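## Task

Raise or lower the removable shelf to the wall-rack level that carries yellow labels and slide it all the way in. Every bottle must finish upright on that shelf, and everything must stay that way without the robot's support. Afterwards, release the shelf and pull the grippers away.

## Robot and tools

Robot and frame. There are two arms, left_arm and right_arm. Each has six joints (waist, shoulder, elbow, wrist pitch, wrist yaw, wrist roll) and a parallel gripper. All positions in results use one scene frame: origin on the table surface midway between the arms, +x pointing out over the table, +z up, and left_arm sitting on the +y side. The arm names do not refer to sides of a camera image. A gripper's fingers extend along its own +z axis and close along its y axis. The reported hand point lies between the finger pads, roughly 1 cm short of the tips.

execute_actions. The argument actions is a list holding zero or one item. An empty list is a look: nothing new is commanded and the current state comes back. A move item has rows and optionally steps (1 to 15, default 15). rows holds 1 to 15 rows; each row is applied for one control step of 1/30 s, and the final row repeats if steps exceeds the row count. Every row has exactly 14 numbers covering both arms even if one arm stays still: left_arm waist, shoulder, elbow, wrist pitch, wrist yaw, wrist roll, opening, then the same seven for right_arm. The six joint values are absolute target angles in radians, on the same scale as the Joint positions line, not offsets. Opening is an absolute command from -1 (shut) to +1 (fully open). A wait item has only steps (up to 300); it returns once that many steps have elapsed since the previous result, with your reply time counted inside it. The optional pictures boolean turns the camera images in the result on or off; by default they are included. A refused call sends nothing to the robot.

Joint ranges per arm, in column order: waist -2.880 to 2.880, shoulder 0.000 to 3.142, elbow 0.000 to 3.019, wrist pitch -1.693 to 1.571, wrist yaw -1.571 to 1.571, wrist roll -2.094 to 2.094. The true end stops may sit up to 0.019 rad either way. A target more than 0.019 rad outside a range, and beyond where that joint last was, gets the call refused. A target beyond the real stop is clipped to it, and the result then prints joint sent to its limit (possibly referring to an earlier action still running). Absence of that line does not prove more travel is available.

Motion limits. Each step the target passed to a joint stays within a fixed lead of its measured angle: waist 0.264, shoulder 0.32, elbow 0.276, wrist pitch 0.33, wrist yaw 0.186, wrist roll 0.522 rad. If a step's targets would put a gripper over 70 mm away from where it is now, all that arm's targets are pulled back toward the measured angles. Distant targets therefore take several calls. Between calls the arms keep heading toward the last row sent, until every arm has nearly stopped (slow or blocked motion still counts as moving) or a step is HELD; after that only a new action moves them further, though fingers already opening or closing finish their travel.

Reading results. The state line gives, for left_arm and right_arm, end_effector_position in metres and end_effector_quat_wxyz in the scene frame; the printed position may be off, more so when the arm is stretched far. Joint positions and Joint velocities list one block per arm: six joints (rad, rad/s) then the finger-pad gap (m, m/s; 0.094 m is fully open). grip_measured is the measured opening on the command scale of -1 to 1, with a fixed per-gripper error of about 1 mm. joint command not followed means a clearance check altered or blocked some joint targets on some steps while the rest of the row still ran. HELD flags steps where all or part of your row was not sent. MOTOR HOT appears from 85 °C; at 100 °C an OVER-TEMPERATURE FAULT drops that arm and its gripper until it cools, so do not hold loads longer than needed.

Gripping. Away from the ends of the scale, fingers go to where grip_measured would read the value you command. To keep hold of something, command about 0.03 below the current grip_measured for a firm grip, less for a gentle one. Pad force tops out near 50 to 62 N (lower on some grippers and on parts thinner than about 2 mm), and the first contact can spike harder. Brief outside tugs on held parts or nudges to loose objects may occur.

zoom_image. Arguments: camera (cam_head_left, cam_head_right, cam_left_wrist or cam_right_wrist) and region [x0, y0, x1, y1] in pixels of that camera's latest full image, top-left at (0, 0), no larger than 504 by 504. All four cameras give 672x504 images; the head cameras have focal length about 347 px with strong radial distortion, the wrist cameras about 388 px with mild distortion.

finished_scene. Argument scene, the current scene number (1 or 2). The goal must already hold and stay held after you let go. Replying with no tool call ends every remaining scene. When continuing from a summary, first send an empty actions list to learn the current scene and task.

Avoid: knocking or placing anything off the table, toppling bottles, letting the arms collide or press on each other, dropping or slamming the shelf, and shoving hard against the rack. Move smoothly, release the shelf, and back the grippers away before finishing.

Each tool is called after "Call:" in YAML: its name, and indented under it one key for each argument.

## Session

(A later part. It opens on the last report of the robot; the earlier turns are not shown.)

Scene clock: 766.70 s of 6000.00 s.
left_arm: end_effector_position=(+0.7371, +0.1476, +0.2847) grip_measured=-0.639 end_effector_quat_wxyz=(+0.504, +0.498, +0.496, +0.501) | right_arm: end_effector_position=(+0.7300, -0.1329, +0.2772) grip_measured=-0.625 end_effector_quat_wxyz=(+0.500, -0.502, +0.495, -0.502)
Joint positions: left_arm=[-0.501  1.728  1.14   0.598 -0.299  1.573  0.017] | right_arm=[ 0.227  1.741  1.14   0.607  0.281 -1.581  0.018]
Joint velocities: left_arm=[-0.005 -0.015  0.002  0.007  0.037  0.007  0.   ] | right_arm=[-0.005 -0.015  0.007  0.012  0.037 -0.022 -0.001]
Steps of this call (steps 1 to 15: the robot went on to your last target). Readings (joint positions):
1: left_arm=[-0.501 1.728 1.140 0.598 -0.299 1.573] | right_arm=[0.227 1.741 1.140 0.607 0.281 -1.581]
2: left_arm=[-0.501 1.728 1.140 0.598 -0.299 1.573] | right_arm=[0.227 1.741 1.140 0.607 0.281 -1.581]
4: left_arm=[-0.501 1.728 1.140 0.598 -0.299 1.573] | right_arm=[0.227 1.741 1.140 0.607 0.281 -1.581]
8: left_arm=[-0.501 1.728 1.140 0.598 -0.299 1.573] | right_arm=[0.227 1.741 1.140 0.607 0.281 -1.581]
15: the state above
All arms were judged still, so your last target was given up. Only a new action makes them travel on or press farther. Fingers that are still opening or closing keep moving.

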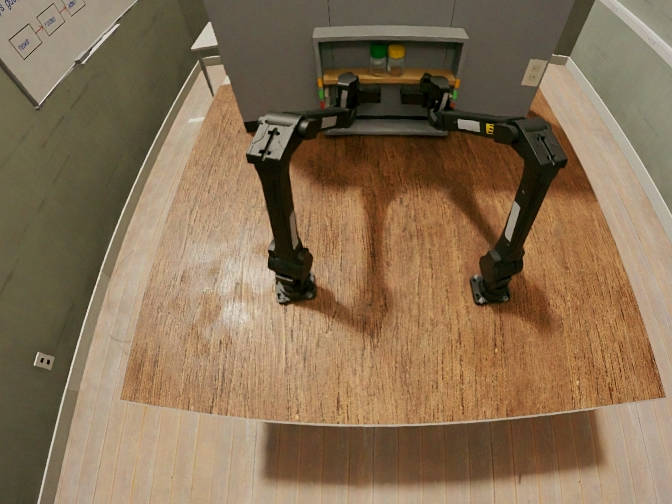

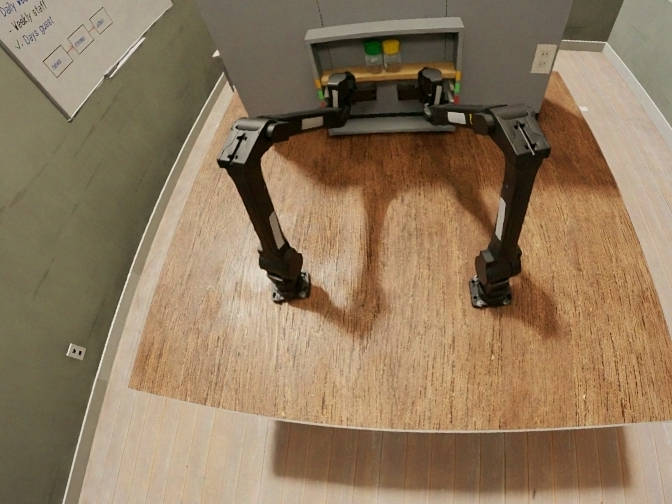

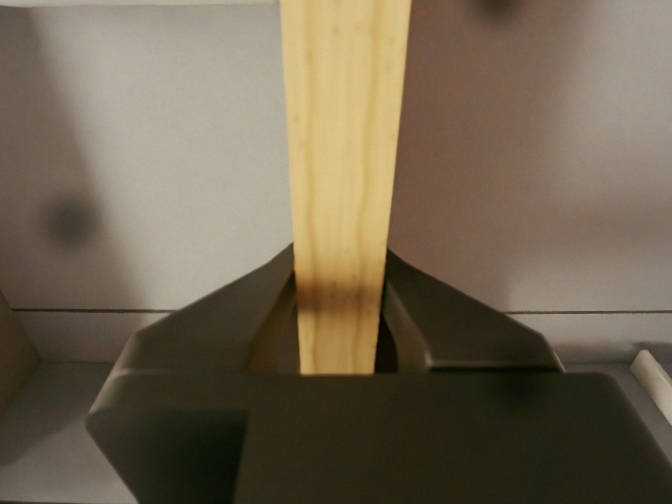

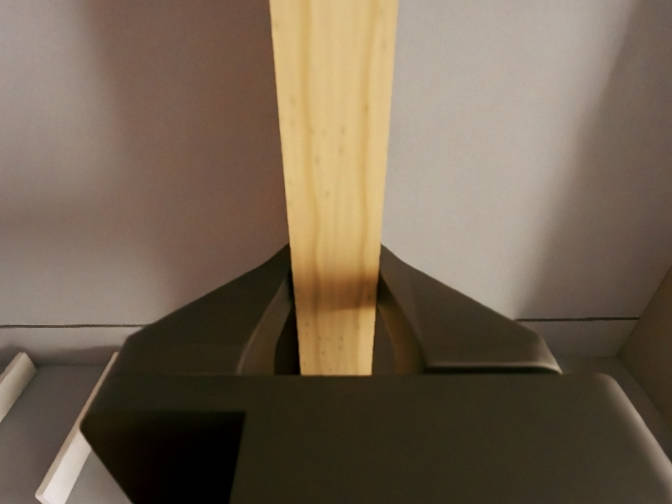

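Call:
execute_actions:
  actions:
    - {"rows": [ [-0.500,1.734,1.154,0.596,-0.299,1.575,-0.67, 0.2265,1.745,1.152,0.612,0.281,-1.58,-0.66], [-0.500,1.737,1.158,0.598,-0.299,1.575,-0.67, 0.2265,1.748,1.156,0.612,0.281,-1.58,-0.66], [-0.4995,1.740,1.162,0.598,-0.2985,1.575,-0.67, 0.226,1.751,1.160,0.612,0.2805,-1.58,-0.66], [-0.499,1.743,1.166,0.598,-0.298,1.575,-0.67, 0.2255,1.754,1.164,0.612,0.280,-1.58,-0.66], [-0.4985,1.746,1.170,0.598,-0.2975,1.575,-0.67, 0.225,1.757,1.168,0.612,0.2795,-1.58,-0.66], [-0.498,1.748,1.173,0.598,-0.297,1.575,-0.67, 0.2245,1.760,1.172,0.612,0.279,-1.58,-0.66], [-0.4975,1.750,1.176,0.598,-0.2965,1.575,-0.67, 0.224,1.762,1.175,0.612,0.2785,-1.58,-0.66], [-0.497,1.752,1.179,0.598,-0.296,1.575,-0.67, 0.2235,1.764,1.178,0.612,0.278,-1.58,-0.66], [-0.4965,1.754,1.182,0.598,-0.296,1.575,-0.67, 0.223,1.766,1.181,0.612,0.278,-1.58,-0.66], [-0.496,1.756,1.185,0.598,-0.296,1.575,-0.67, 0.2225,1.768,1.184,0.612,0.278,-1.58,-0.66], [-0.4955,1.758,1.188,0.598,-0.296,1.575,-0.67, 0.222,1.770,1.187,0.612,0.278,-1.58,-0.66], [-0.495,1.760,1.191,0.598,-0.296,1.575,-0.67, 0.2215,1.772,1.190,0.612,0.278,-1.58,-0.66] ], "steps": 15}
  pictures: false

Call:
execute_actions:
  actions:
    - {"steps": 12}
  pictures: false

Scene clock: 779.70 s of 6000.00 s.
left_arm: end_effector_position=(+0.7372, +0.1475, +0.2839) grip_measured=-0.639 end_effector_quat_wxyz=(+0.503, +0.499, +0.497, +0.501) | right_arm: end_effector_position=(+0.7303, -0.1328, +0.2759) grip_measured=-0.625 end_effector_quat_wxyz=(+0.500, -0.502, +0.496, -0.502)
Joint positions: left_arm=[-0.501  1.729  1.14   0.598 -0.299  1.573  0.017] | right_arm=[ 0.227  1.743  1.14   0.607  0.281 -1.581  0.018]
Joint velocities: left_arm=[-0.005 -0.015 -0.022 -0.012  0.007  0.007  0.001] | right_arm=[-0.015  0.005 -0.012 -0.002  0.007  0.007 -0.001]
Steps of this call (steps 1 to 90: nothing new was sent; then 9.50 s passed at rest; steps 91 to 105: all 15 steps of this action). Readings (joint positions):
91: left_arm=[-0.501 1.728 1.140 0.598 -0.299 1.573] | right_arm=[0.227 1.741 1.140 0.607 0.281 -1.581]
92: left_arm=[-0.501 1.728 1.140 0.598 -0.299 1.573] | right_arm=[0.227 1.741 1.140 0.607 0.281 -1.581]
94: left_arm=[-0.501 1.728 1.140 0.598 -0.299 1.573] | right_arm=[0.227 1.742 1.140 0.607 0.281 -1.581]
98: left_arm=[-0.501 1.728 1.140 0.598 -0.299 1.573] | right_arm=[0.227 1.742 1.140 0.607 0.281 -1.581]
105: the state above

Scene clock: 780.10 s of 6000.00 s.
left_arm: end_effector_position=(+0.7372, +0.1475, +0.2839) grip_measured=-0.639 end_effector_quat_wxyz=(+0.503, +0.499, +0.497, +0.501) | right_arm: end_effector_position=(+0.7303, -0.1328, +0.2759) grip_measured=-0.625 end_effector_quat_wxyz=(+0.500, -0.502, +0.496, -0.502)
Joint positions: left_arm=[-0.501  1.729  1.14   0.598 -0.299  1.573  0.017] | right_arm=[ 0.227  1.743  1.14   0.607  0.281 -1.581  0.018]
Joint velocities: left_arm=[-0.005  0.005 -0.002  0.002  0.051 -0.007  0.   ] | right_arm=[-0.005 -0.005 -0.002 -0.002  0.051 -0.051  0.001]
Steps of this call (steps 1 to 12: the robot went on to your last target). Readings (joint positions):
1: left_arm=[-0.501 1.729 1.140 0.598 -0.299 1.573] | right_arm=[0.227 1.743 1.140 0.607 0.281 -1.581]
2: left_arm=[-0.501 1.729 1.140 0.598 -0.299 1.573] | right_arm=[0.227 1.743 1.140 0.607 0.281 -1.581]
4: left_arm=[-0.501 1.729 1.140 0.598 -0.299 1.573] | right_arm=[0.227 1.743 1.140 0.607 0.281 -1.581]
8: left_arm=[-0.501 1.729 1.140 0.598 -0.299 1.573] | right_arm=[0.227 1.743 1.140 0.607 0.281 -1.581]
12: the state above

Call:
execute_actions:
  actions:
    - {"rows": [ [-0.495,1.760,1.194,0.598,-0.296,1.575,-0.67, 0.2215,1.772,1.193,0.612,0.278,-1.58,-0.66], [-0.495,1.760,1.197,0.598,-0.296,1.575,-0.67, 0.2215,1.772,1.196,0.612,0.278,-1.58,-0.66], [-0.495,1.760,1.200,0.598,-0.296,1.575,-0.67, 0.2215,1.772,1.199,0.612,0.278,-1.58,-0.66], [-0.495,1.760,1.203,0.598,-0.296,1.575,-0.67, 0.2215,1.772,1.202,0.612,0.278,-1.58,-0.66], [-0.495,1.760,1.206,0.598,-0.296,1.575,-0.67, 0.2215,1.772,1.205,0.612,0.278,-1.58,-0.66], [-0.495,1.760,1.209,0.598,-0.296,1.575,-0.67, 0.2215,1.772,1.208,0.612,0.278,-1.58,-0.66], [-0.495,1.760,1.212,0.598,-0.296,1.575,-0.67, 0.2215,1.772,1.211,0.612,0.278,-1.58,-0.66], [-0.495,1.760,1.215,0.598,-0.296,1.575,-0.67, 0.2215,1.772,1.214,0.612,0.278,-1.58,-0.66], [-0.495,1.760,1.218,0.598,-0.296,1.575,-0.67, 0.2215,1.772,1.217,0.612,0.278,-1.58,-0.66], [-0.495,1.760,1.221,0.598,-0.296,1.575,-0.67, 0.2215,1.772,1.220,0.612,0.278,-1.58,-0.66] ], "steps": 15}
  pictures: false

Call:
execute_actions:
  actions:
    - {"steps": 12}
  pictures: false

Scene clock: 788.30 s of 6000.00 s.
left_arm: end_effector_position=(+0.7389, +0.1473, +0.2845) grip_measured=-0.639 end_effector_quat_wxyz=(+0.504, +0.498, +0.496, +0.502) | right_arm: end_effector_position=(+0.7323, -0.1330, +0.2761) grip_measured=-0.625 end_effector_quat_wxyz=(+0.500, -0.502, +0.496, -0.503)
Joint positions: left_arm=[-0.501  1.732  1.146  0.598 -0.299  1.574  0.017] | right_arm=[ 0.226  1.748  1.146  0.607  0.281 -1.581  0.018]
Joint velocities: left_arm=[-0.005 -0.005 -0.007 -0.002  0.037 -0.007 -0.   ] | right_arm=[ 0.005  0.005  0.017 -0.002 -0.051 -0.022  0.   ]
Steps of this call (steps 1 to 15: the robot went on to your last target; steps 16 to 90: nothing new was sent; then 4.70 s passed at rest; steps 91 to 105: all 15 steps of this action). Readings (joint positions):
91: left_arm=[-0.501 1.729 1.140 0.598 -0.299 1.573] | right_arm=[0.227 1.743 1.140 0.607 0.281 -1.581]
92: left_arm=[-0.501 1.729 1.140 0.598 -0.299 1.573] | right_arm=[0.227 1.743 1.140 0.607 0.281 -1.581]
94: left_arm=[-0.501 1.729 1.141 0.598 -0.299 1.573] | right_arm=[0.227 1.743 1.140 0.607 0.281 -1.581]
98: left_arm=[-0.501 1.732 1.145 0.598 -0.299 1.574] | right_arm=[0.226 1.748 1.146 0.607 0.281 -1.581]
105: the state above

Scene clock: 788.70 s of 6000.00 s.
left_arm: end_effector_position=(+0.7389, +0.1473, +0.2845) grip_measured=-0.639 end_effector_quat_wxyz=(+0.504, +0.498, +0.496, +0.502) | right_arm: end_effector_position=(+0.7323, -0.1330, +0.2761) grip_measured=-0.625 end_effector_quat_wxyz=(+0.500, -0.502, +0.496, -0.503)
Joint positions: left_arm=[-0.501  1.732  1.146  0.598 -0.299  1.574  0.017] | right_arm=[ 0.226  1.748  1.146  0.607  0.281 -1.581  0.018]
Joint velocities: left_arm=[-0.005 -0.005  0.002  0.022 -0.007  0.022 -0.   ] | right_arm=[-0.005 -0.015  0.007  0.007  0.007 -0.007 -0.002]
Steps of this call (steps 1 to 12: the robot went on to your last target). Readings (joint positions):
1: left_arm=[-0.501 1.732 1.146 0.598 -0.299 1.574] | right_arm=[0.226 1.748 1.146 0.607 0.281 -1.581]
2: left_arm=[-0.501 1.732 1.146 0.598 -0.299 1.574] | right_arm=[0.226 1.748 1.146 0.607 0.281 -1.581]
4: left_arm=[-0.501 1.732 1.146 0.598 -0.299 1.574] | right_arm=[0.226 1.748 1.146 0.607 0.281 -1.581]
8: left_arm=[-0.501 1.732 1.146 0.598 -0.299 1.574] | right_arm=[0.226 1.748 1.146 0.607 0.281 -1.581]
12: the state above

Call:
execute_actions:
  actions:
    - {"rows": [ [-0.496,1.757,1.212,0.599,-0.2965,1.575,-0.67, 0.222,1.769,1.211,0.612,0.2785,-1.58,-0.66], [-0.497,1.753,1.203,0.599,-0.297,1.575,-0.67, 0.2225,1.766,1.202,0.612,0.279,-1.58,-0.66], [-0.498,1.749,1.194,0.600,-0.2975,1.575,-0.67, 0.223,1.763,1.193,0.612,0.2795,-1.58,-0.66], [-0.499,1.745,1.185,0.600,-0.298,1.575,-0.67, 0.224,1.760,1.184,0.612,0.280,-1.58,-0.66], [-0.500,1.741,1.176,0.600,-0.2985,1.575,-0.67, 0.225,1.757,1.175,0.612,0.2805,-1.58,-0.66], [-0.501,1.738,1.168,0.600,-0.299,1.575,-0.67, 0.226,1.754,1.167,0.612,0.281,-1.58,-0.66], [-0.501,1.735,1.160,0.600,-0.299,1.575,-0.67, 0.226,1.751,1.160,0.612,0.281,-1.58,-0.66], [-0.501,1.732,1.153,0.600,-0.299,1.575,-0.67, 0.226,1.748,1.153,0.612,0.281,-1.58,-0.66], [-0.501,1.732,1.153,0.600,-0.299,1.575,-0.67, 0.226,1.748,1.153,0.612,0.281,-1.58,-0.66], [-0.501,1.732,1.153,0.600,-0.299,1.575,-0.65, 0.226,1.748,1.153,0.612,0.281,-1.58,-0.64], [-0.501,1.732,1.153,0.600,-0.299,1.575,-0.62, 0.226,1.748,1.153,0.612,0.281,-1.58,-0.61], [-0.501,1.732,1.153,0.600,-0.299,1.575,-0.58, 0.226,1.748,1.153,0.612,0.281,-1.58,-0.57], [-0.501,1.732,1.153,0.600,-0.299,1.575,-0.5, 0.226,1.748,1.153,0.612,0.281,-1.58,-0.5], [-0.501,1.732,1.153,0.600,-0.299,1.575,-0.3, 0.226,1.748,1.153,0.612,0.281,-1.58,-0.3], [-0.501,1.732,1.153,0.600,-0.299,1.575,0.4, 0.226,1.748,1.153,0.612,0.281,-1.58,0.4] ], "steps": 15}
  pictures: false

Call:
execute_actions:
  actions:
    - {"steps": 25}

Scene clock: 807.80 s of 6000.00 s.
left_arm: end_effector_position=(+0.7387, +0.1474, +0.2841) grip_measured=-0.199 end_effector_quat_wxyz=(+0.503, +0.498, +0.497, +0.502) | right_arm: end_effector_position=(+0.7323, -0.1331, +0.2764) grip_measured=-0.192 end_effector_quat_wxyz=(+0.500, -0.502, +0.496, -0.503)
Joint positions: left_arm=[-0.501  1.732  1.145  0.598 -0.3    1.574  0.038] | right_arm=[ 0.226  1.747  1.146  0.607  0.281 -1.581  0.038]
Joint velocities: left_arm=[ 0.005 -0.005  0.007  0.002 -0.037  0.007  0.42 ] | right_arm=[-0.005 -0.024  0.012  0.012 -0.007 -0.022  0.421]
Steps of this call (steps 1 to 15: the robot went on to your last target; steps 16 to 90: nothing new was sent; then 15.60 s passed at rest; steps 91 to 105: all 15 steps of this action). Readings (joint positions):
91: left_arm=[-0.501 1.732 1.146 0.598 -0.299 1.574] | right_arm=[0.226 1.748 1.146 0.607 0.281 -1.581]
92: left_arm=[-0.501 1.732 1.146 0.598 -0.299 1.574] | right_arm=[0.226 1.748 1.146 0.607 0.281 -1.581]
94: left_arm=[-0.501 1.732 1.146 0.598 -0.299 1.574] | right_arm=[0.226 1.748 1.146 0.607 0.281 -1.581]
98: left_arm=[-0.501 1.732 1.145 0.598 -0.300 1.574] | right_arm=[0.226 1.748 1.146 0.607 0.281 -1.581]
105: the state above

Scene clock: 808.63 s of 6000.00 s.
left_arm: end_effector_position=(+0.7387, +0.1474, +0.2841) grip_measured=+0.397 end_effector_quat_wxyz=(+0.503, +0.498, +0.497, +0.502) | right_arm: end_effector_position=(+0.7323, -0.1331, +0.2764) grip_measured=+0.398 end_effector_quat_wxyz=(+0.500, -0.502, +0.496, -0.503)
Joint positions: left_arm=[-0.501  1.732  1.145  0.598 -0.3    1.574  0.066] | right_arm=[ 0.226  1.747  1.146  0.607  0.281 -1.581  0.066]
Joint velocities: left_arm=[-0.005  0.015 -0.002  0.007  0.022  0.037 -0.001] | right_arm=[-0.005 -0.005 -0.027 -0.007 -0.037 -0.037  0.   ]
Steps of this call (steps 1 to 15: the robot went on to your last target; steps 16 to 25: nothing new was sent). Readings (joint positions):
1: left_arm=[-0.501 1.732 1.145 0.598 -0.300 1.574] | right_arm=[0.226 1.747 1.146 0.607 0.281 -1.581]
2: left_arm=[-0.501 1.732 1.145 0.598 -0.300 1.574] | right_arm=[0.226 1.747 1.146 0.607 0.281 -1.581]
4: left_arm=[-0.501 1.732 1.145 0.598 -0.300 1.574] | right_arm=[0.226 1.747 1.146 0.607 0.281 -1.581]
8: left_arm=[-0.501 1.732 1.145 0.598 -0.300 1.574] | right_arm=[0.226 1.747 1.146 0.607 0.281 -1.581]
25: the state above
All arms were judged still, so your last target was given up. Only a new action makes them travel on or press farther. Fingers that are still opening or closing keep moving.

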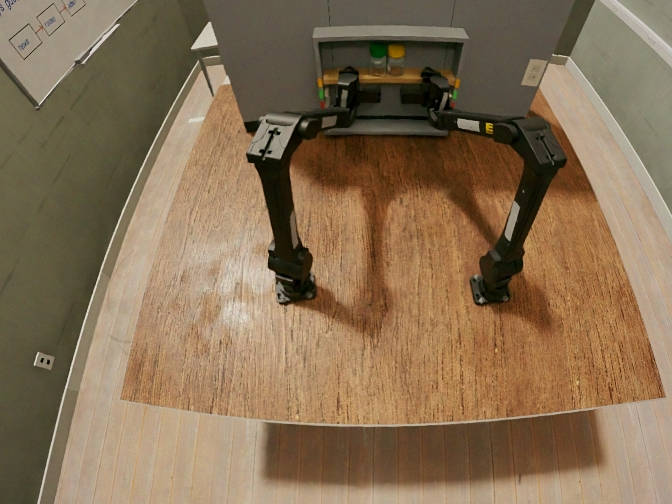

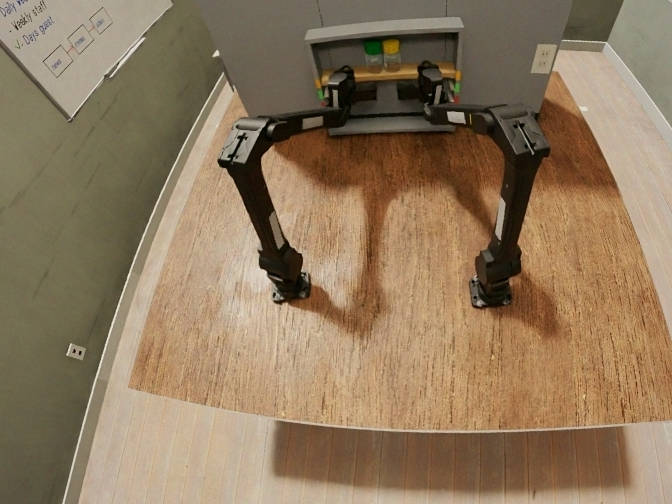

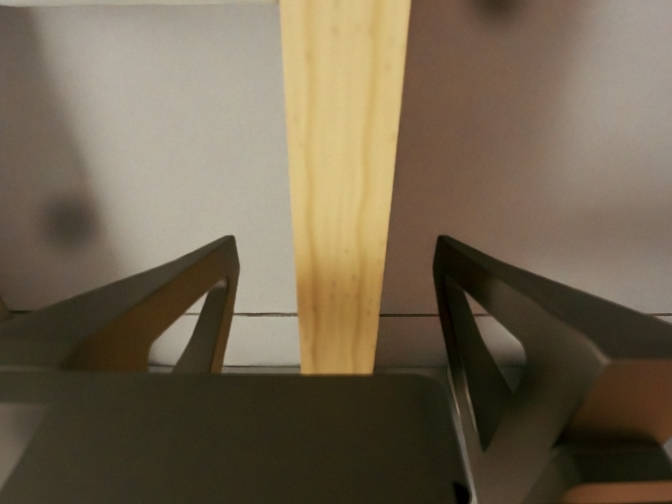

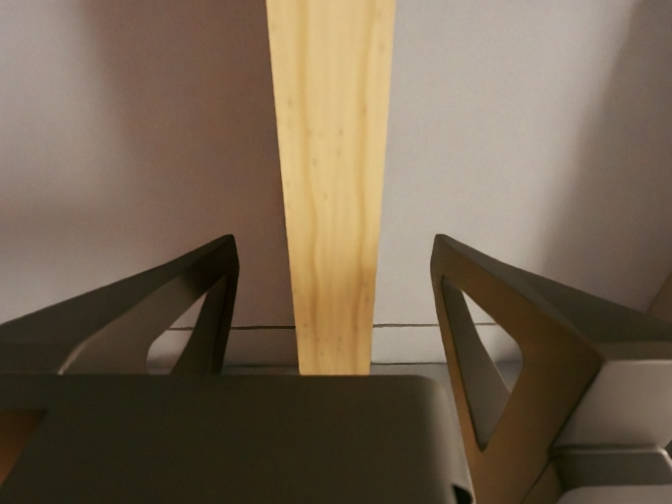

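Call:
execute_actions:
  actions:
    - {"rows": [ [-0.505,1.712,1.130,0.618,-0.302,1.575,0.4, 0.230,1.727,1.131,0.622,0.284,-1.58,0.4], [-0.5084,1.7007,1.1161,0.6202,-0.3054,1.575,0.4, 0.2333,1.7158,1.1168,0.6248,0.2871,-1.58,0.4], [-0.5118,1.6893,1.1021,0.6223,-0.3088,1.575,0.4, 0.2366,1.7046,1.1025,0.6276,0.2902,-1.58,0.4], [-0.5152,1.6780,1.0882,0.6245,-0.3122,1.575,0.4, 0.2399,1.6934,1.0883,0.6304,0.2933,-1.58,0.4], [-0.5186,1.6666,1.0742,0.6266,-0.3156,1.575,0.4, 0.2432,1.6822,1.0740,0.6332,0.2964,-1.58,0.4], [-0.5220,1.6553,1.0603,0.6288,-0.3190,1.575,0.4, 0.2465,1.6710,1.0598,0.6360,0.2995,-1.58,0.4], [-0.5254,1.6439,1.0463,0.6309,-0.3224,1.575,0.4, 0.2498,1.6598,1.0455,0.6388,0.3026,-1.58,0.4], [-0.5288,1.6326,1.0324,0.6331,-0.3258,1.575,0.4, 0.2531,1.6486,1.0313,0.6416,0.3057,-1.58,0.4], [-0.5322,1.6212,1.0184,0.6352,-0.3292,1.575,0.4, 0.2564,1.6374,1.0170,0.6444,0.3088,-1.58,0.4], [-0.5356,1.6099,1.0045,0.6374,-0.3326,1.575,0.4, 0.2597,1.6262,1.0028,0.6472,0.3119,-1.58,0.4], [-0.5390,1.5985,0.9905,0.6395,-0.3360,1.575,0.4, 0.2630,1.6150,0.9885,0.6500,0.3150,-1.58,0.4], [-0.5424,1.5872,0.9766,0.6417,-0.3394,1.575,0.4, 0.2663,1.6038,0.9743,0.6528,0.3181,-1.58,0.4], [-0.5458,1.5758,0.9626,0.6438,-0.3428,1.575,0.4, 0.2696,1.5926,0.9600,0.6556,0.3212,-1.58,0.4], [-0.5492,1.5645,0.9487,0.6460,-0.3462,1.575,0.4, 0.2729,1.5814,0.9458,0.6584,0.3243,-1.58,0.4], [-0.5526,1.5531,0.9347,0.6481,-0.3496,1.575,0.4, 0.2762,1.5702,0.9315,0.6612,0.3274,-1.58,0.4] ], "steps": 15}
  pictures: false

Call:
execute_actions:
  actions:
    - {"rows": [ [-0.5560,1.5418,0.9208,0.6503,-0.3530,1.575,0.4, 0.2795,1.5590,0.9173,0.6640,0.3305,-1.58,0.4], [-0.5594,1.5304,0.9068,0.6524,-0.3564,1.575,0.4, 0.2828,1.5478,0.9030,0.6668,0.3336,-1.58,0.4], [-0.5628,1.5191,0.8929,0.6546,-0.3598,1.575,0.4, 0.2861,1.5366,0.8888,0.6696,0.3367,-1.58,0.4], [-0.5662,1.5077,0.8789,0.6567,-0.3632,1.575,0.4, 0.2894,1.5254,0.8745,0.6724,0.3398,-1.58,0.4], [-0.5696,1.4964,0.8650,0.6589,-0.3666,1.575,0.4, 0.2927,1.5142,0.8603,0.6752,0.3429,-1.58,0.4], [-0.573,1.485,0.851,0.661,-0.370,1.575,0.4, 0.296,1.503,0.846,0.678,0.346,-1.58,0.4], [-0.5616,1.4565,0.8405,0.6418,-0.3588,1.575,0.4, 0.2858,1.4737,0.8358,0.6581,0.3358,-1.58,0.4], [-0.5503,1.4279,0.8301,0.6226,-0.3475,1.575,0.4, 0.2755,1.4444,0.8255,0.6382,0.3255,-1.58,0.4], [-0.5389,1.3994,0.8196,0.6034,-0.3363,1.575,0.4, 0.2653,1.4151,0.8153,0.6182,0.3153,-1.58,0.4], [-0.5275,1.3708,0.8092,0.5842,-0.3250,1.575,0.4, 0.2550,1.3858,0.8050,0.5983,0.3050,-1.58,0.4], [-0.5161,1.3423,0.7987,0.5650,-0.3138,1.575,0.4, 0.2448,1.3565,0.7948,0.5784,0.2948,-1.58,0.4], [-0.5048,1.3137,0.7883,0.5458,-0.3025,1.575,0.4, 0.2345,1.3272,0.7845,0.5585,0.2845,-1.58,0.4], [-0.4934,1.2852,0.7778,0.5265,-0.2913,1.575,0.4, 0.2243,1.2980,0.7743,0.5386,0.2743,-1.58,0.4], [-0.4820,1.2567,0.7673,0.5073,-0.2800,1.575,0.4, 0.2140,1.2687,0.7640,0.5187,0.2640,-1.58,0.4], [-0.4706,1.2281,0.7569,0.4881,-0.2688,1.575,0.4, 0.2038,1.2394,0.7538,0.4987,0.2538,-1.58,0.4] ], "steps": 15}
  pictures: false

Call:
execute_actions:
  actions:
    - {"rows": [ [-0.4593,1.1996,0.7464,0.4689,-0.2575,1.575,0.4, 0.1935,1.2101,0.7435,0.4788,0.2435,-1.58,0.4], [-0.4479,1.1710,0.7360,0.4497,-0.2463,1.575,0.4, 0.1833,1.1808,0.7333,0.4589,0.2333,-1.58,0.4], [-0.4365,1.1425,0.7255,0.4305,-0.2350,1.575,0.4, 0.1730,1.1515,0.7230,0.4390,0.2230,-1.58,0.4], [-0.4251,1.1140,0.7150,0.4113,-0.2238,1.575,0.4, 0.1628,1.1222,0.7128,0.4191,0.2128,-1.58,0.4], [-0.4138,1.0854,0.7046,0.3921,-0.2125,1.575,0.4, 0.1525,1.0929,0.7025,0.3992,0.2025,-1.58,0.4], [-0.4024,1.0569,0.6941,0.3729,-0.2013,1.575,0.4, 0.1423,1.0636,0.6923,0.3792,0.1923,-1.58,0.4], [-0.3910,1.0283,0.6837,0.3537,-0.1900,1.575,0.4, 0.1320,1.0343,0.6820,0.3593,0.1820,-1.58,0.4], [-0.3796,0.9998,0.6732,0.3345,-0.1788,1.575,0.4, 0.1218,1.0050,0.6718,0.3394,0.1718,-1.58,0.4], [-0.3683,0.9712,0.6628,0.3153,-0.1675,1.575,0.4, 0.1115,0.9757,0.6615,0.3195,0.1615,-1.58,0.4], [-0.3569,0.9427,0.6523,0.2960,-0.1563,1.575,0.4, 0.1013,0.9465,0.6513,0.2996,0.1513,-1.58,0.4], [-0.3455,0.9142,0.6418,0.2768,-0.1450,1.575,0.4, 0.0910,0.9172,0.6410,0.2797,0.1410,-1.58,0.4], [-0.3341,0.8856,0.6314,0.2576,-0.1338,1.575,0.4, 0.0808,0.8879,0.6308,0.2597,0.1308,-1.58,0.4], [-0.3228,0.8571,0.6209,0.2384,-0.1225,1.575,0.4, 0.0705,0.8586,0.6205,0.2398,0.1205,-1.58,0.4], [-0.3114,0.8285,0.6105,0.2192,-0.1113,1.575,0.4, 0.0603,0.8293,0.6103,0.2199,0.1103,-1.58,0.4], [-0.30,0.80,0.60,0.20,-0.10,1.575,0.4, 0.05,0.80,0.60,0.20,0.10,-1.58,0.4] ], "steps": 15}
  pictures: false

Call:
execute_actions:
  actions:
    - {"steps": 25}

Scene clock: 850.73 s of 6000.00 s.
left_arm: end_effector_position=(+0.6738, +0.1489, +0.2712) grip_measured=+0.398 end_effector_quat_wxyz=(+0.491, +0.509, +0.503, +0.497) | right_arm: end_effector_position=(+0.6681, -0.1342, +0.2897) grip_measured=+0.398 end_effector_quat_wxyz=(+0.503, -0.496, +0.495, -0.506)
Joint positions: left_arm=[-0.54   1.599  0.955  0.618 -0.343  1.574  0.066] | right_arm=[ 0.262  1.593  0.972  0.64   0.321 -1.581  0.066]
Joint velocities: left_arm=[-0.122 -0.405 -0.379  0.076 -0.139  0.051 -0.001] | right_arm=[ 0.112 -0.347 -0.388  0.081  0.095 -0.037  0.   ]
Steps of this call (steps 1 to 90: nothing new was sent; then 38.60 s passed at rest; steps 91 to 105: all 15 steps of this action). Readings (joint positions):
91: left_arm=[-0.501 1.732 1.143 0.598 -0.300 1.574] | right_arm=[0.226 1.747 1.146 0.607 0.281 -1.581]
92: left_arm=[-0.501 1.731 1.138 0.598 -0.300 1.574] | right_arm=[0.226 1.745 1.143 0.607 0.282 -1.581]
94: left_arm=[-0.501 1.723 1.116 0.599 -0.306 1.574] | right_arm=[0.226 1.731 1.127 0.609 0.287 -1.581]
98: left_arm=[-0.509 1.691 1.049 0.602 -0.320 1.574] | right_arm=[0.233 1.682 1.068 0.618 0.300 -1.581]
105: the state above

Scene clock: 851.23 s of 6000.00 s.
left_arm: end_effector_position=(+0.5945, +0.1870, +0.3136) grip_measured=+0.398 end_effector_quat_wxyz=(+0.503, +0.510, +0.494, +0.493) | right_arm: end_effector_position=(+0.5860, -0.1651, +0.3266) grip_measured=+0.398 end_effector_quat_wxyz=(+0.511, -0.504, +0.486, -0.498)
Joint positions: left_arm=[-0.505  1.312  0.766  0.537 -0.281  1.574  0.066] | right_arm=[ 0.24   1.309  0.782  0.546  0.266 -1.581  0.066]
Joint velocities: left_arm=[ 0.454 -1.021 -0.208 -0.525  0.344 -0.051  0.   ] | right_arm=[-0.415 -1.05  -0.188 -0.545 -0.242  0.066 -0.001]
Steps of this call (steps 1 to 15: all 15 steps of this action). Readings (joint positions):
1: left_arm=[-0.543 1.586 0.942 0.621 -0.347 1.574] | right_arm=[0.266 1.581 0.957 0.643 0.324 -1.581]
2: left_arm=[-0.548 1.573 0.928 0.623 -0.350 1.574] | right_arm=[0.270 1.570 0.943 0.646 0.327 -1.581]
4: left_arm=[-0.554 1.549 0.901 0.628 -0.357 1.574] | right_arm=[0.277 1.549 0.914 0.651 0.333 -1.581]
8: left_arm=[-0.562 1.501 0.845 0.633 -0.357 1.574] | right_arm=[0.285 1.503 0.856 0.655 0.334 -1.581]
15: the state above

Scene clock: 851.73 s of 6000.00 s.
left_arm: end_effector_position=(+0.4915, +0.2719, +0.3673) grip_measured=+0.398 end_effector_quat_wxyz=(+0.503, +0.505, +0.495, +0.497) | right_arm: end_effector_position=(+0.4792, -0.2456, +0.3827) grip_measured=+0.398 end_effector_quat_wxyz=(+0.510, -0.501, +0.486, -0.503)
Joint positions: left_arm=[-0.327  0.866  0.613  0.253 -0.114  1.574  0.066] | right_arm=[ 0.077  0.858  0.633  0.252  0.112 -1.581  0.066]
Joint velocities: left_arm=[ 0.357 -0.835 -0.3   -0.569  0.286 -0.022 -0.   ] | right_arm=[-0.337 -0.864 -0.3   -0.608 -0.256  0.007  0.   ]
Steps of this call (steps 1 to 15: all 15 steps of this action). Readings (joint positions):
1: left_arm=[-0.490 1.278 0.759 0.520 -0.271 1.574] | right_arm=[0.226 1.273 0.775 0.528 0.255 -1.581]
2: left_arm=[-0.475 1.243 0.751 0.502 -0.260 1.574] | right_arm=[0.213 1.238 0.767 0.510 0.246 -1.581]
4: left_arm=[-0.448 1.177 0.734 0.466 -0.238 1.574] | right_arm=[0.186 1.171 0.751 0.473 0.226 -1.581]
8: left_arm=[-0.404 1.057 0.694 0.391 -0.193 1.574] | right_arm=[0.144 1.051 0.710 0.395 0.185 -1.581]
15: the state above

Scene clock: 852.57 s of 6000.00 s.
left_arm: end_effector_position=(+0.4729, +0.2833, +0.3740) grip_measured=+0.398 end_effector_quat_wxyz=(+0.503, +0.498, +0.496, +0.503) | right_arm: end_effector_position=(+0.4620, -0.2566, +0.3881) grip_measured=+0.398 end_effector_quat_wxyz=(+0.508, -0.495, +0.488, -0.508)
Joint positions: left_arm=[-0.302  0.792  0.59   0.214 -0.103  1.574  0.066] | right_arm=[ 0.053  0.791  0.614  0.211  0.103 -1.581  0.066]
Joint velocities: left_arm=[ 0.005 -0.005  0.002 -0.032 -0.007 -0.037 -0.   ] | right_arm=[-0.005  0.005 -0.017  0.002 -0.022  0.022  0.   ]
Steps of this call (steps 1 to 25: the robot went on to your last target). Readings (joint positions):
1: left_arm=[-0.316 0.839 0.603 0.237 -0.107 1.574] | right_arm=[0.067 0.831 0.623 0.235 0.107 -1.581]
2: left_arm=[-0.309 0.817 0.596 0.227 -0.106 1.574] | right_arm=[0.060 0.809 0.617 0.225 0.106 -1.581]
4: left_arm=[-0.302 0.794 0.591 0.219 -0.105 1.574] | right_arm=[0.053 0.786 0.614 0.217 0.104 -1.581]
8: left_arm=[-0.302 0.792 0.590 0.215 -0.103 1.574] | right_arm=[0.053 0.787 0.614 0.213 0.103 -1.581]
25: the state above

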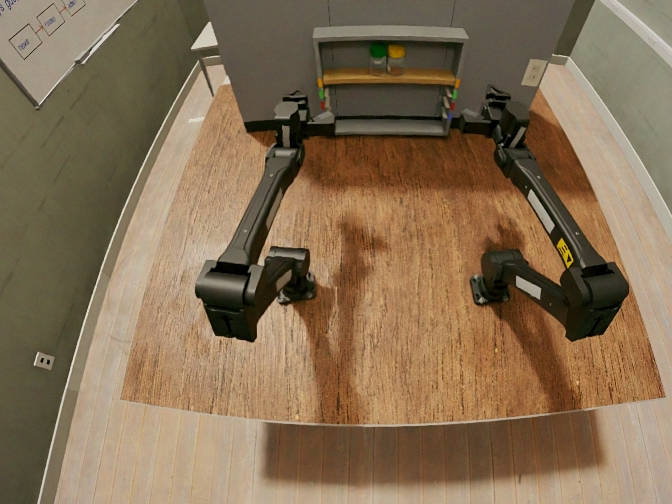

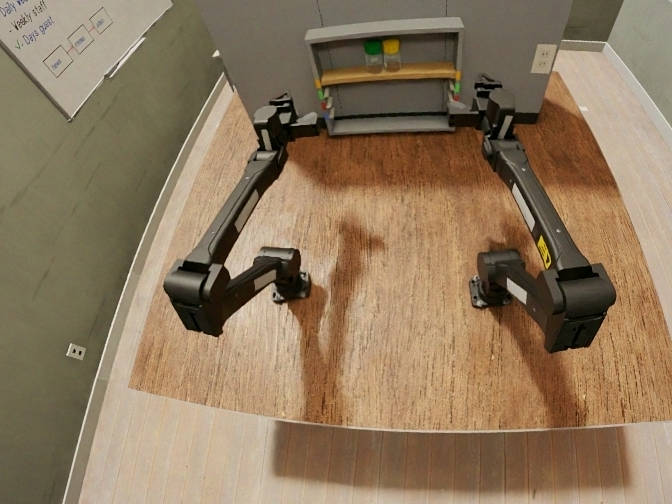

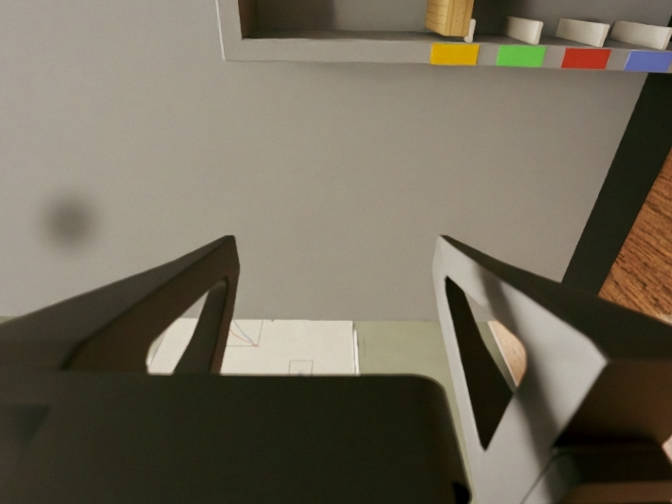

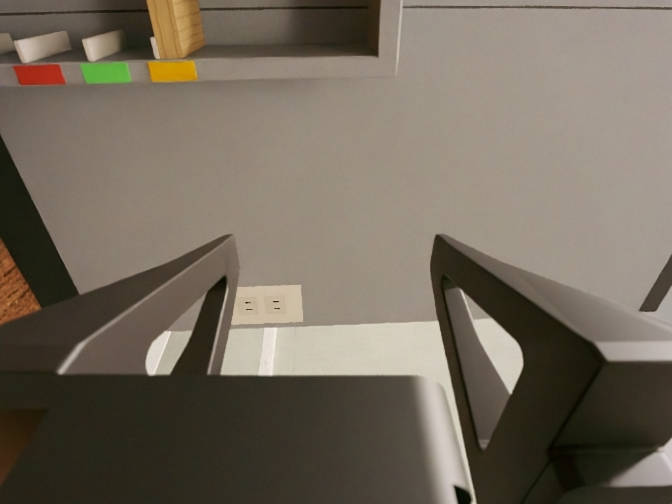

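Call:
zoom_image:
  camera: "cam_left_wrist"
  region: [380, 0, 560, 90]

Call:
zoom_image:
  camera: "cam_right_wrist"
  region: [70, 0, 250, 90]

Call:
zoom_image:
  camera: "cam_head_left"
  region: [300, 20, 480, 140]

Region (380, 0, 560, 90) of cam_left_wrist's 672x504 image, scaled by 2.800, with more detail than that image has.

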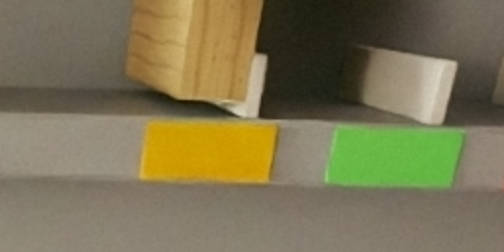

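Region (70, 0, 250, 90) of cam_right_wrist's 672x504 image, scaled by 2.800, with more detail than that image has.

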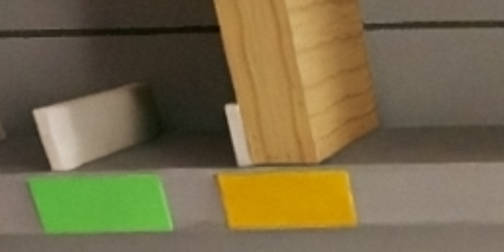

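Region (300, 20, 480, 140) of cam_head_left's 672x504 image, scaled by 2.800, with more detail than that image has.

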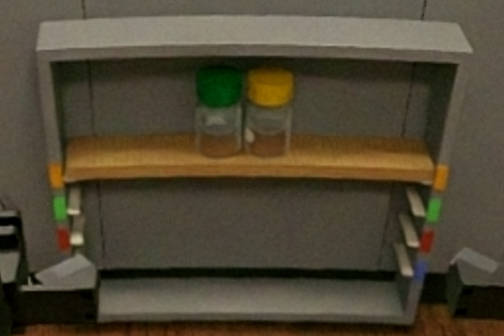

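Call:
zoom_image:
  camera: "cam_head_left"
  region: [305, 50, 365, 110]

Call:
zoom_image:
  camera: "cam_head_right"
  region: [420, 45, 480, 105]

Region (305, 50, 365, 110) of cam_head_left's 672x504 image, scaled by 8.400, with more detail than that image has.

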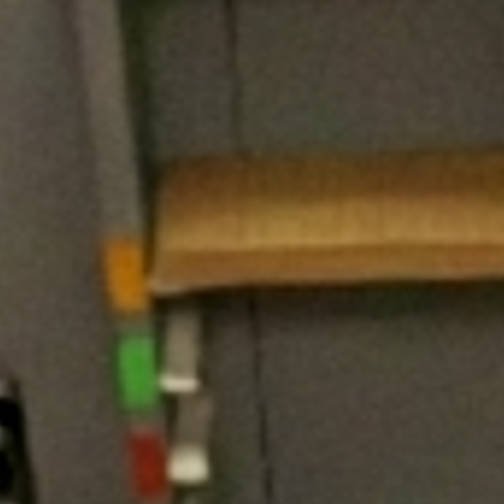

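Region (420, 45, 480, 105) of cam_head_right's 672x504 image, scaled by 8.400, with more detail than that image has.

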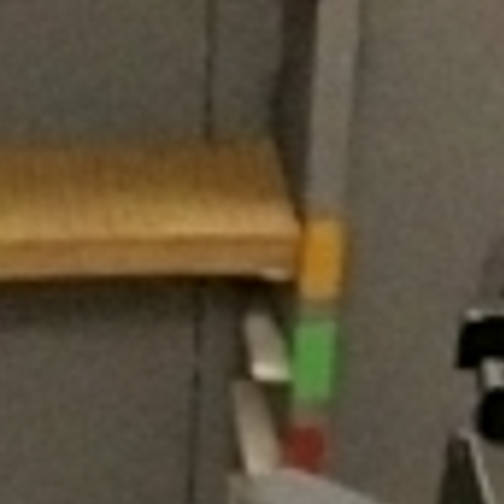

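Call:
finished_scene:
  scene: 1

The scene is finished: the task was done.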